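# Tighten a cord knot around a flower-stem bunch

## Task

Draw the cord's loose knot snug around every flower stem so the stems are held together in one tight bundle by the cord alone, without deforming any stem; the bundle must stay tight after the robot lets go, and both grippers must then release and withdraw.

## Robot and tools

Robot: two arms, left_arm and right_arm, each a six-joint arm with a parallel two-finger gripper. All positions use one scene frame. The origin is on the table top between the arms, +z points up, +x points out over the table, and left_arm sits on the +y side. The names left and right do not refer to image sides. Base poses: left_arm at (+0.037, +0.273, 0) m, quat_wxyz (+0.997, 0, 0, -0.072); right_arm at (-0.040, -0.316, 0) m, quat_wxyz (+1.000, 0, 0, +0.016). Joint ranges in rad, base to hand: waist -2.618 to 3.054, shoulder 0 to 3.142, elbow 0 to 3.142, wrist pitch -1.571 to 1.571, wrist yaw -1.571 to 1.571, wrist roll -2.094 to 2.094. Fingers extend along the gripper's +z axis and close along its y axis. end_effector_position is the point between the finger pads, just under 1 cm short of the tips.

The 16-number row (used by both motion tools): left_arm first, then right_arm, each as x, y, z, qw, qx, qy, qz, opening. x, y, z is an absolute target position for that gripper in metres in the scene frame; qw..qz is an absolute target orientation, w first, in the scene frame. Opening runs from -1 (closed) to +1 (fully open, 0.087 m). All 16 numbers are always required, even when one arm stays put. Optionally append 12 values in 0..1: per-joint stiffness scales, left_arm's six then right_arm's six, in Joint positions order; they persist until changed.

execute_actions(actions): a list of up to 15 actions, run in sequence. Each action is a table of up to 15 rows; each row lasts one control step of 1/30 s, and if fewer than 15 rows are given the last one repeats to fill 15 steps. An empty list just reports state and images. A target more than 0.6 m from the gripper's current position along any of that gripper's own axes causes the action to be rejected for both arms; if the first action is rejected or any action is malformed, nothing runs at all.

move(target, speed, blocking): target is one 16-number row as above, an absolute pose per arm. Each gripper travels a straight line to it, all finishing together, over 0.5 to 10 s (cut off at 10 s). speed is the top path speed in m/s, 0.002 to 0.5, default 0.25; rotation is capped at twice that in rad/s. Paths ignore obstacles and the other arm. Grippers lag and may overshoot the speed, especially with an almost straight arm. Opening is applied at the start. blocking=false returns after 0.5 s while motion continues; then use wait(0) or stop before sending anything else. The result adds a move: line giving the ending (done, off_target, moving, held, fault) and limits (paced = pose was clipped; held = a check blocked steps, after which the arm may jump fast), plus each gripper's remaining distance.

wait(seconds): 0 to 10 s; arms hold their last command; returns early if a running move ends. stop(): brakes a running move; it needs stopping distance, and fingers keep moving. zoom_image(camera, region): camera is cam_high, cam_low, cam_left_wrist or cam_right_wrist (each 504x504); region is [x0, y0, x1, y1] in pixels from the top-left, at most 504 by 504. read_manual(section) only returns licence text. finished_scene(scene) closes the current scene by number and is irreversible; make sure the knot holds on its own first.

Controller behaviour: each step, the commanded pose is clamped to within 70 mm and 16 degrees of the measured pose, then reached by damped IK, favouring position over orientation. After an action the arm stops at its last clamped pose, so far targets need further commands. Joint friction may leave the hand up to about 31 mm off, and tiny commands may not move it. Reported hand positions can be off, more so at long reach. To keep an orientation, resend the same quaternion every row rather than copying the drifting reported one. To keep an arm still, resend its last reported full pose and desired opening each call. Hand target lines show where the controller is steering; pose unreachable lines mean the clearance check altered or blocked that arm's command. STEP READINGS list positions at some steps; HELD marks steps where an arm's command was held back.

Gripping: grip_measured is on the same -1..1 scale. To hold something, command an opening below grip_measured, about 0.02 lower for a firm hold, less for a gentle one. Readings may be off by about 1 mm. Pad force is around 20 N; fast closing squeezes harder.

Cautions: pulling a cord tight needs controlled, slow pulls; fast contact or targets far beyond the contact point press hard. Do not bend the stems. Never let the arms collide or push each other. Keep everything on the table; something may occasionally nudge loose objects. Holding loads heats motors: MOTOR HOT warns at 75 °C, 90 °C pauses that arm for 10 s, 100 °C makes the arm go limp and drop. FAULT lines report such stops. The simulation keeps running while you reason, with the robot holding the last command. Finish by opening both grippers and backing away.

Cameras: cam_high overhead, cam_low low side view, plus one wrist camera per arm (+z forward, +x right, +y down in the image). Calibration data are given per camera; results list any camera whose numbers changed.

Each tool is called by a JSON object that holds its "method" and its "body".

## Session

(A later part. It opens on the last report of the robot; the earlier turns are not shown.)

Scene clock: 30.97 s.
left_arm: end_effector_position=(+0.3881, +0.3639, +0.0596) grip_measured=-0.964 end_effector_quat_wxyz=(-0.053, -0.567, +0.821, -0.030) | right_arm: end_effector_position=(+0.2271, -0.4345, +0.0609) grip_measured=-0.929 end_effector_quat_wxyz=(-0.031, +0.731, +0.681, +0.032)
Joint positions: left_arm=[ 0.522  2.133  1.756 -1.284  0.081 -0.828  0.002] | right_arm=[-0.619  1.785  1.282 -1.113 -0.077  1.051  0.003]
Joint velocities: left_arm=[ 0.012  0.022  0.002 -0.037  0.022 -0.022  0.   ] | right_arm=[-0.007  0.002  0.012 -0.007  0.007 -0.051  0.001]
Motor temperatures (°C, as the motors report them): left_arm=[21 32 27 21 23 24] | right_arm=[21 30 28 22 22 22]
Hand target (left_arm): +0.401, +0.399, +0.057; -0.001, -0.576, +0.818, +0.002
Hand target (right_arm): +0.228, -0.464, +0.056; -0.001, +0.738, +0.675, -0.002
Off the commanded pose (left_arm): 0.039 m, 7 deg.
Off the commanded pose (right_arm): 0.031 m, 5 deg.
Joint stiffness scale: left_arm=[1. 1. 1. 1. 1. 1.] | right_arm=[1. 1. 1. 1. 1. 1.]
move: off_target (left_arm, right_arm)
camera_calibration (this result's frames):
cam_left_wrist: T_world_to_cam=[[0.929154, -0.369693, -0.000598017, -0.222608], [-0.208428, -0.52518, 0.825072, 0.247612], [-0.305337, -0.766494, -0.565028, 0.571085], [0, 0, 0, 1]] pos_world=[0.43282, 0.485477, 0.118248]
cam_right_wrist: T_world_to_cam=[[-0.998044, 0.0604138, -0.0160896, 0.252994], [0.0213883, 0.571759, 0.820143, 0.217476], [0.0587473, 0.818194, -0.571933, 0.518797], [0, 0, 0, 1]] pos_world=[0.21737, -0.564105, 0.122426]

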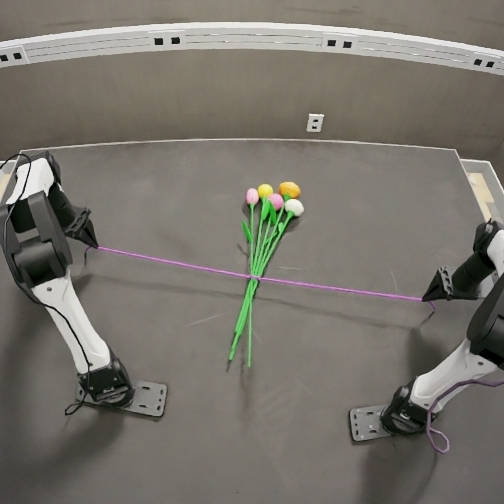

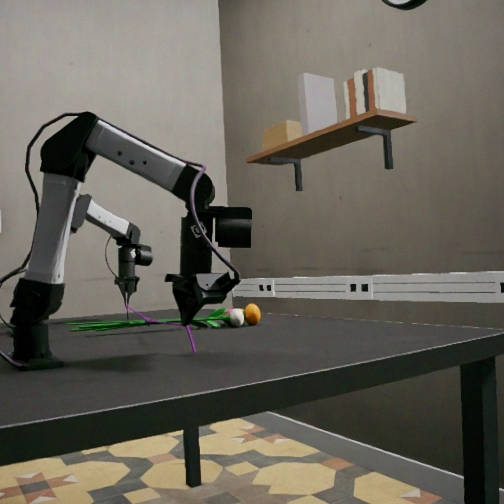

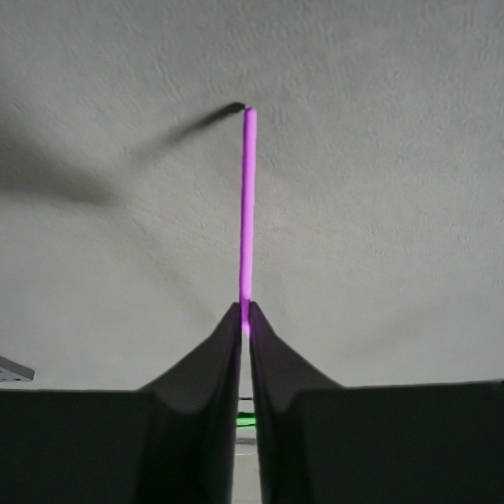

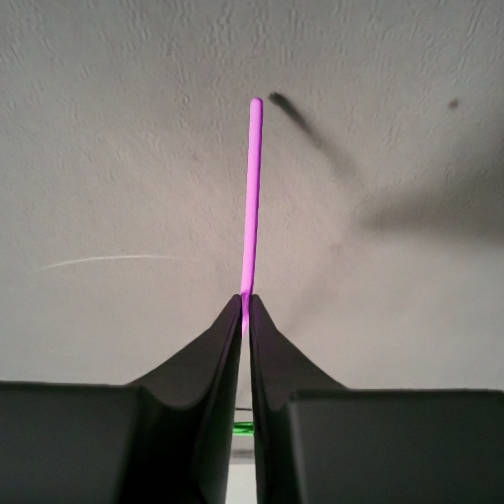

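{"method": "move", "body": {"target": [0.402,0.41,0.035,0,-0.574,0.819,0,-1, 0.225,-0.478,0.035,0,0.737,0.676,0,-1], "speed": 0.02}}

{"method": "move", "body": {"target": [0.388,0.355,0.02,0,-0.574,0.819,0,-1, 0.23,-0.425,0.02,0,0.737,0.676,0,-1], "speed": 0.03}}

{"method": "zoom_image", "body": {"camera": "cam_high", "region": [190, 210, 330, 350]}}

Scene clock: 34.40 s.
left_arm: end_effector_position=(+0.3857, +0.3635, +0.0504) grip_measured=-0.964 end_effector_quat_wxyz=(-0.073, -0.566, +0.820, -0.041) | right_arm: end_effector_position=(+0.2227, -0.4376, +0.0533) grip_measured=-0.929 end_effector_quat_wxyz=(-0.050, +0.729, +0.681, +0.044)
Joint positions: left_arm=[ 0.536  2.165  1.756 -1.288  0.11  -0.811  0.002] | right_arm=[-0.651  1.819  1.282 -1.115 -0.105  1.016  0.003]
Joint velocities: left_arm=[-0.007  0.002  0.012 -0.037  0.066 -0.051 -0.   ] | right_arm=[-0.022  0.002  0.002 -0.051 -0.007  0.051 -0.   ]
Motor temperatures (°C, as the motors report them): left_arm=[21 32 27 22 23 24] | right_arm=[21 30 28 22 22 22]
Hand target (left_arm): +0.400, +0.409, +0.040; -0.004, -0.577, +0.817, +0.001
Hand target (right_arm): +0.223, -0.476, +0.039; -0.003, +0.738, +0.674, -0.002
Off the commanded pose (left_arm): 0.052 m, 10 deg.
Off the commanded pose (right_arm): 0.044 m, 8 deg.
Joint stiffness scale: left_arm=[1. 1. 1. 1. 1. 1.] | right_arm=[1. 1. 1. 1. 1. 1.]
move: off_target (left_arm, right_arm)
camera_calibration (this result's frames):
cam_left_wrist: T_world_to_cam=[[0.928901, -0.370306, -0.00407741, -0.220008], [-0.191974, -0.490918, 0.849792, 0.234436], [-0.316684, -0.78859, -0.527103, 0.575285], [0, 0, 0, 1]] pos_world=[0.431555, 0.487282, 0.103116]
cam_right_wrist: T_world_to_cam=[[-0.998248, 0.0590492, -0.00380934, 0.247491], [0.0284319, 0.535119, 0.844298, 0.206688], [0.0518935, 0.84271, -0.535861, 0.527562], [0, 0, 0, 1]] pos_world=[0.213804, -0.569798, 0.109137]

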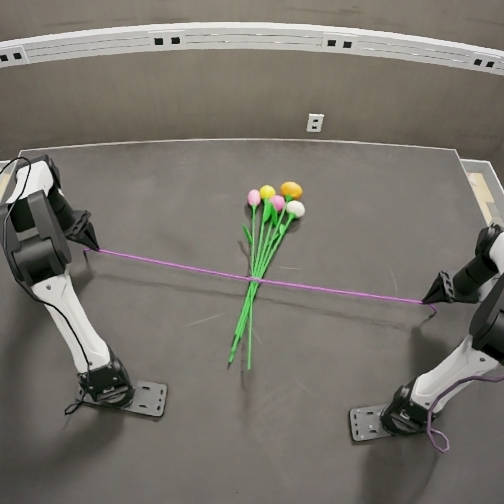

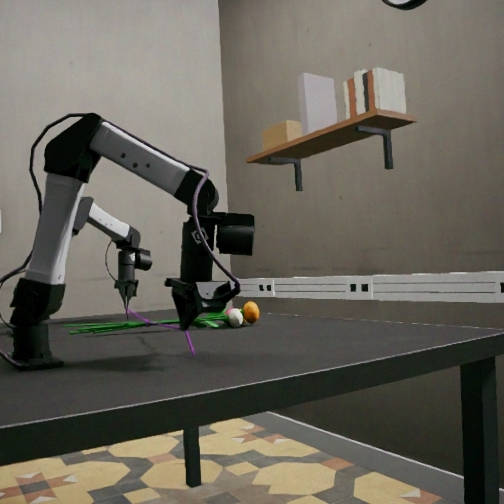

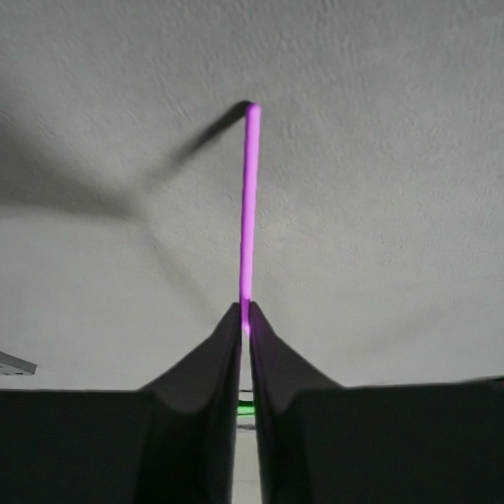

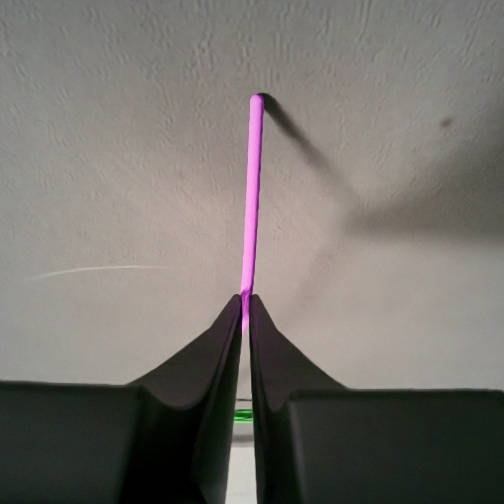

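Scene clock: 37.43 s.
left_arm: end_effector_position=(+0.3880, +0.3565, +0.0187) grip_measured=-0.964 end_effector_quat_wxyz=(-0.010, -0.575, +0.818, -0.004) | right_arm: end_effector_position=(+0.2322, -0.4266, +0.0213) grip_measured=-0.929 end_effector_quat_wxyz=(-0.010, +0.737, +0.676, +0.005)
Joint positions: left_arm=[ 0.475  2.083  1.536 -1.041  0.013 -0.894  0.002] | right_arm=[-0.555  1.805  1.155 -0.937 -0.015  1.133  0.003]
Joint velocities: left_arm=[-0.012 -0.012  0.007  0.081 -0.081 -0.022 -0.   ] | right_arm=[-0.012 -0.007 -0.012  0.081  0.007  0.037 -0.   ]
Motor temperatures (°C, as the motors report them): left_arm=[21 33 27 22 23 24] | right_arm=[21 31 28 22 22 22]
Hand target (left_arm): +0.389, +0.355, +0.021; -0.000, -0.574, +0.819, -0.002
Hand target (right_arm): +0.231, -0.425, +0.021; -0.001, +0.737, +0.676, +0.002
Off the commanded pose (left_arm): 0.002 m, 1 deg.
Off the commanded pose (right_arm): 0.003 m, 1 deg.
Joint stiffness scale: left_arm=[1. 1. 1. 1. 1. 1.] | right_arm=[1. 1. 1. 1. 1. 1.]
move: done
camera_calibration (this result's frames):
cam_left_wrist: T_world_to_cam=[[0.93464, -0.355573, 0.00404727, -0.232568], [-0.232053, -0.601259, 0.764617, 0.314885], [-0.269444, -0.71558, -0.644473, 0.511637], [0, 0, 0, 1]] pos_world=[0.428295, 0.47275, 0.0899108]
cam_right_wrist: T_world_to_cam=[[-0.99711, 0.0755421, -0.00810054, 0.263031], [0.041028, 0.625127, 0.779444, 0.264416], [0.0639447, 0.776859, -0.626419, 0.471608], [0, 0, 0, 1]] pos_world=[0.221266, -0.551537, 0.0914572]

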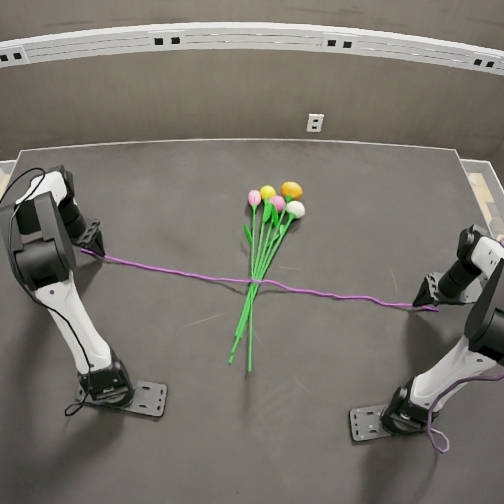

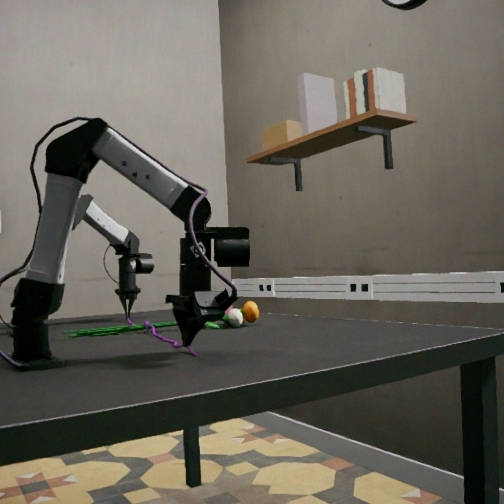

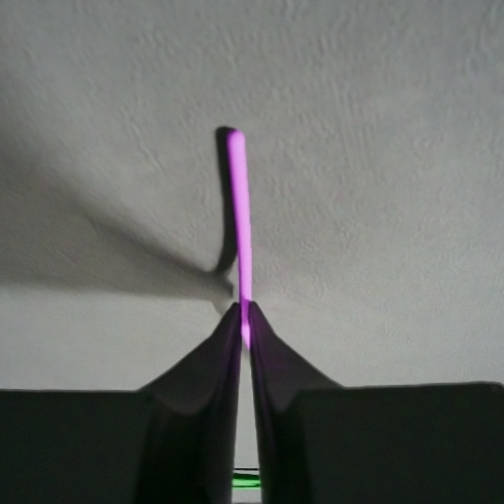

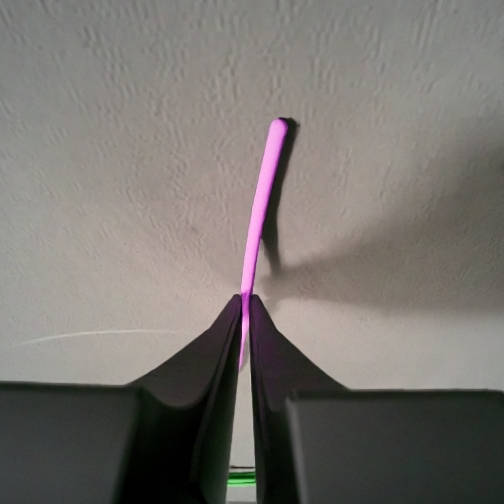

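Region (190, 210, 330, 350) of cam_high's 504x504 image, scaled by 3.600, with more detail than that image has.

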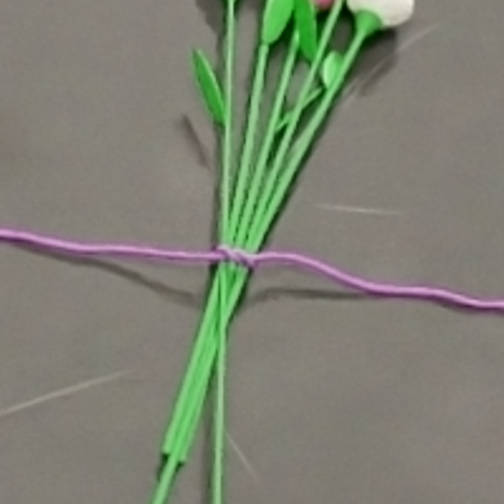

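Comparable to before; release.

{"method": "execute_actions", "body": {"actions": [[[0.388,0.355,0.02,0,-0.574,0.819,0,0.2,0.23,-0.425,0.02,0,0.737,0.676,0,0.2]]]}}

{"method": "move", "body": {"target": [0.36,0.37,0.16,0,-0.574,0.819,0,0.2, 0.22,-0.44,0.16,0,0.737,0.676,0,0.2], "speed": 0.2}}

{"method": "zoom_image", "body": {"camera": "cam_high", "region": [190, 210, 330, 350]}}

Scene clock: 38.07 s.
left_arm: end_effector_position=(+0.3892, +0.3578, +0.0189) grip_measured=+0.200 end_effector_quat_wxyz=(-0.006, -0.575, +0.818, -0.002) | right_arm: end_effector_position=(+0.2328, -0.4278, +0.0210) grip_measured=+0.200 end_effector_quat_wxyz=(-0.007, +0.737, +0.675, +0.003)
Joint positions: left_arm=[ 0.475  2.082  1.536 -1.035  0.008 -0.895  0.052] | right_arm=[-0.555  1.805  1.155 -0.933 -0.011  1.135  0.052]
Joint velocities: left_arm=[-0.012 -0.017  0.012 -0.081 -0.022 -0.081  0.   ] | right_arm=[ 0.002 -0.017 -0.017 -0.007  0.007  0.051 -0.001]
Motor temperatures (°C, as the motors report them): left_arm=[21 34 27 22 23 24] | right_arm=[21 31 28 22 22 22]
Hand target (left_arm): +0.388, +0.355, +0.020; -0.000, -0.574, +0.819, -0.000
Hand target (right_arm): +0.230, -0.425, +0.020; -0.000, +0.737, +0.676, +0.000
Off the commanded pose (left_arm): 0.003 m, 1 deg.
Off the commanded pose (right_arm): 0.004 m, 1 deg.
Joint stiffness scale: left_arm=[1. 1. 1. 1. 1. 1.] | right_arm=[1. 1. 1. 1. 1. 1.]
Step readings (end_effector_position):
0: left_arm (+0.3886, +0.3568, +0.0187) | right_arm (+0.2326, -0.4270, +0.0212)
1: left_arm (+0.3887, +0.3569, +0.0188) | right_arm (+0.2326, -0.4271, +0.0212)
2: left_arm (+0.3887, +0.3571, +0.0188) | right_arm (+0.2326, -0.4272, +0.0211)
4: left_arm (+0.3890, +0.3574, +0.0188) | right_arm (+0.2327, -0.4275, +0.0211)
8: left_arm (+0.3892, +0.3577, +0.0189) | right_arm (+0.2328, -0.4277, +0.0210)
15: end_effector_position above
camera_calibration (this result's frames):
cam_left_wrist: T_world_to_cam=[[0.934723, -0.355323, 0.00620531, -0.233354], [-0.23577, -0.606971, 0.758946, 0.319465], [-0.265904, -0.710867, -0.651124, 0.51012], [0, 0, 0, 1]] pos_world=[0.429085, 0.473618, 0.0911424]
cam_right_wrist: T_world_to_cam=[[-0.997012, 0.0765623, -0.0102265, 0.264212], [0.0404196, 0.629949, 0.775584, 0.267686], [0.0658227, 0.772853, -0.631162, 0.470324], [0, 0, 0, 1]] pos_world=[0.221645, -0.552349, 0.0919399]

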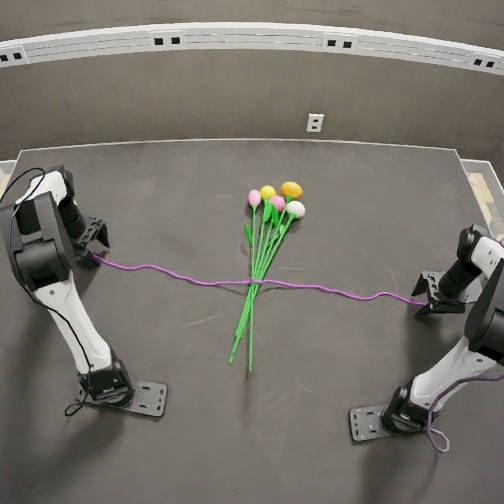

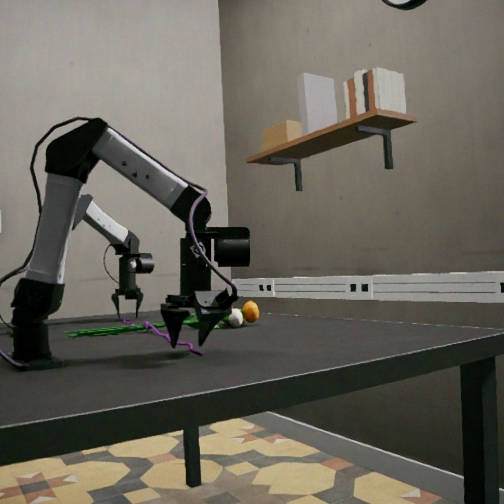

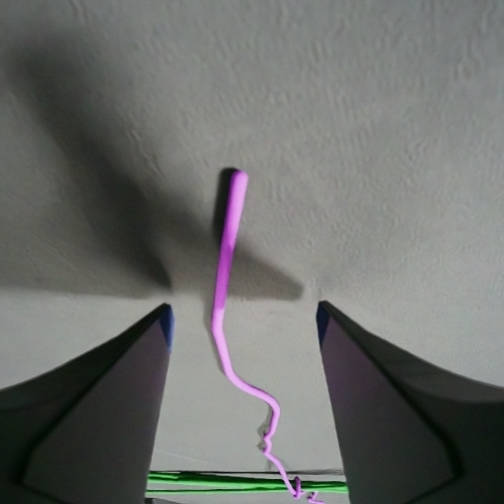

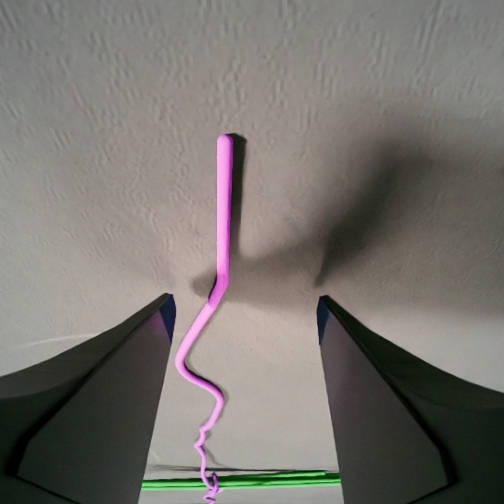

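Scene clock: 39.50 s.
left_arm: end_effector_position=(+0.3605, +0.3661, +0.1548) grip_measured=+0.200 end_effector_quat_wxyz=(-0.004, -0.574, +0.819, -0.002) | right_arm: end_effector_position=(+0.2219, -0.4358, +0.1538) grip_measured=+0.200 end_effector_quat_wxyz=(-0.003, +0.736, +0.676, +0.004)
Joint positions: left_arm=[ 0.521  1.946  1.884 -1.517  0.006 -0.846  0.052] | right_arm=[-0.595  1.703  1.573 -1.445 -0.009  1.093  0.052]
Joint velocities: left_arm=[-0.002  0.007 -0.002 -0.007 -0.095 -0.051  0.   ] | right_arm=[-0.012 -0.007  0.002 -0.037 -0.051  0.007 -0.001]
Motor temperatures (°C, as the motors report them): left_arm=[21 34 27 21 23 24] | right_arm=[21 31 28 22 22 22]
Hand target (left_arm): +0.358, +0.370, +0.160; +0.000, -0.574, +0.819, +0.001
Hand target (right_arm): +0.217, -0.438, +0.160; +0.000, +0.737, +0.676, -0.001
Off the commanded pose (left_arm): 0.007 m, 1 deg.
Off the commanded pose (right_arm): 0.008 m, 1 deg.
Joint stiffness scale: left_arm=[1. 1. 1. 1. 1. 1.] | right_arm=[1. 1. 1. 1. 1. 1.]
move: done
camera_calibration (this result's frames):
cam_left_wrist: T_world_to_cam=[[0.933753, -0.35784, 0.00746894, -0.203343], [-0.238984, -0.607801, 0.757274, 0.216256], [-0.266444, -0.708892, -0.653054, 0.596607], [0, 0, 0, 1]] pos_world=[0.400516, 0.481606, 0.22737]
cam_right_wrist: T_world_to_cam=[[-0.997133, 0.0738138, -0.0166818, 0.255115], [0.0340346, 0.634311, 0.772329, 0.173949], [0.06759, 0.769546, -0.635004, 0.559771], [0, 0, 0, 1]] pos_world=[0.210628, -0.559939, 0.225367]

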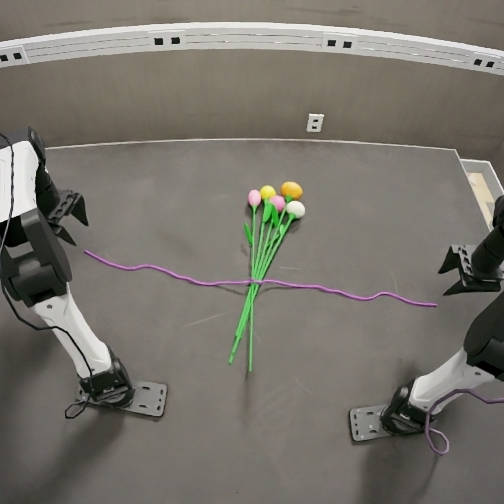

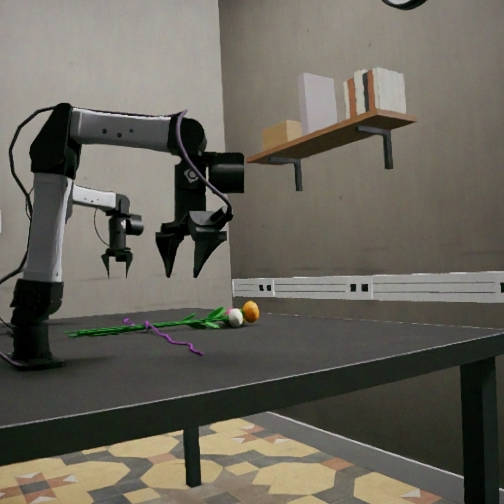

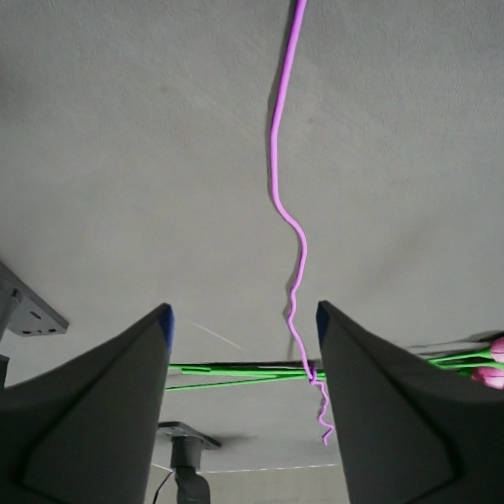

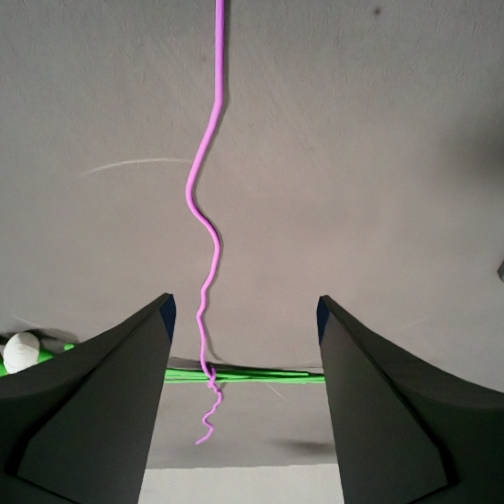

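Region (190, 210, 330, 350) of cam_high's 504x504 image, scaled by 3.600, with more detail than that image has.

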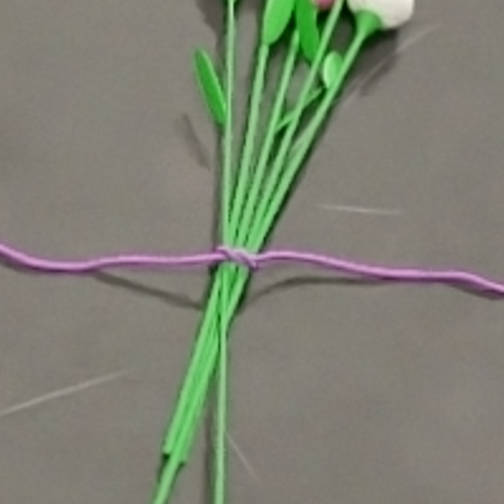

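{"method": "finished_scene", "body": {"scene": 2}}

The scene is finished: the task was done.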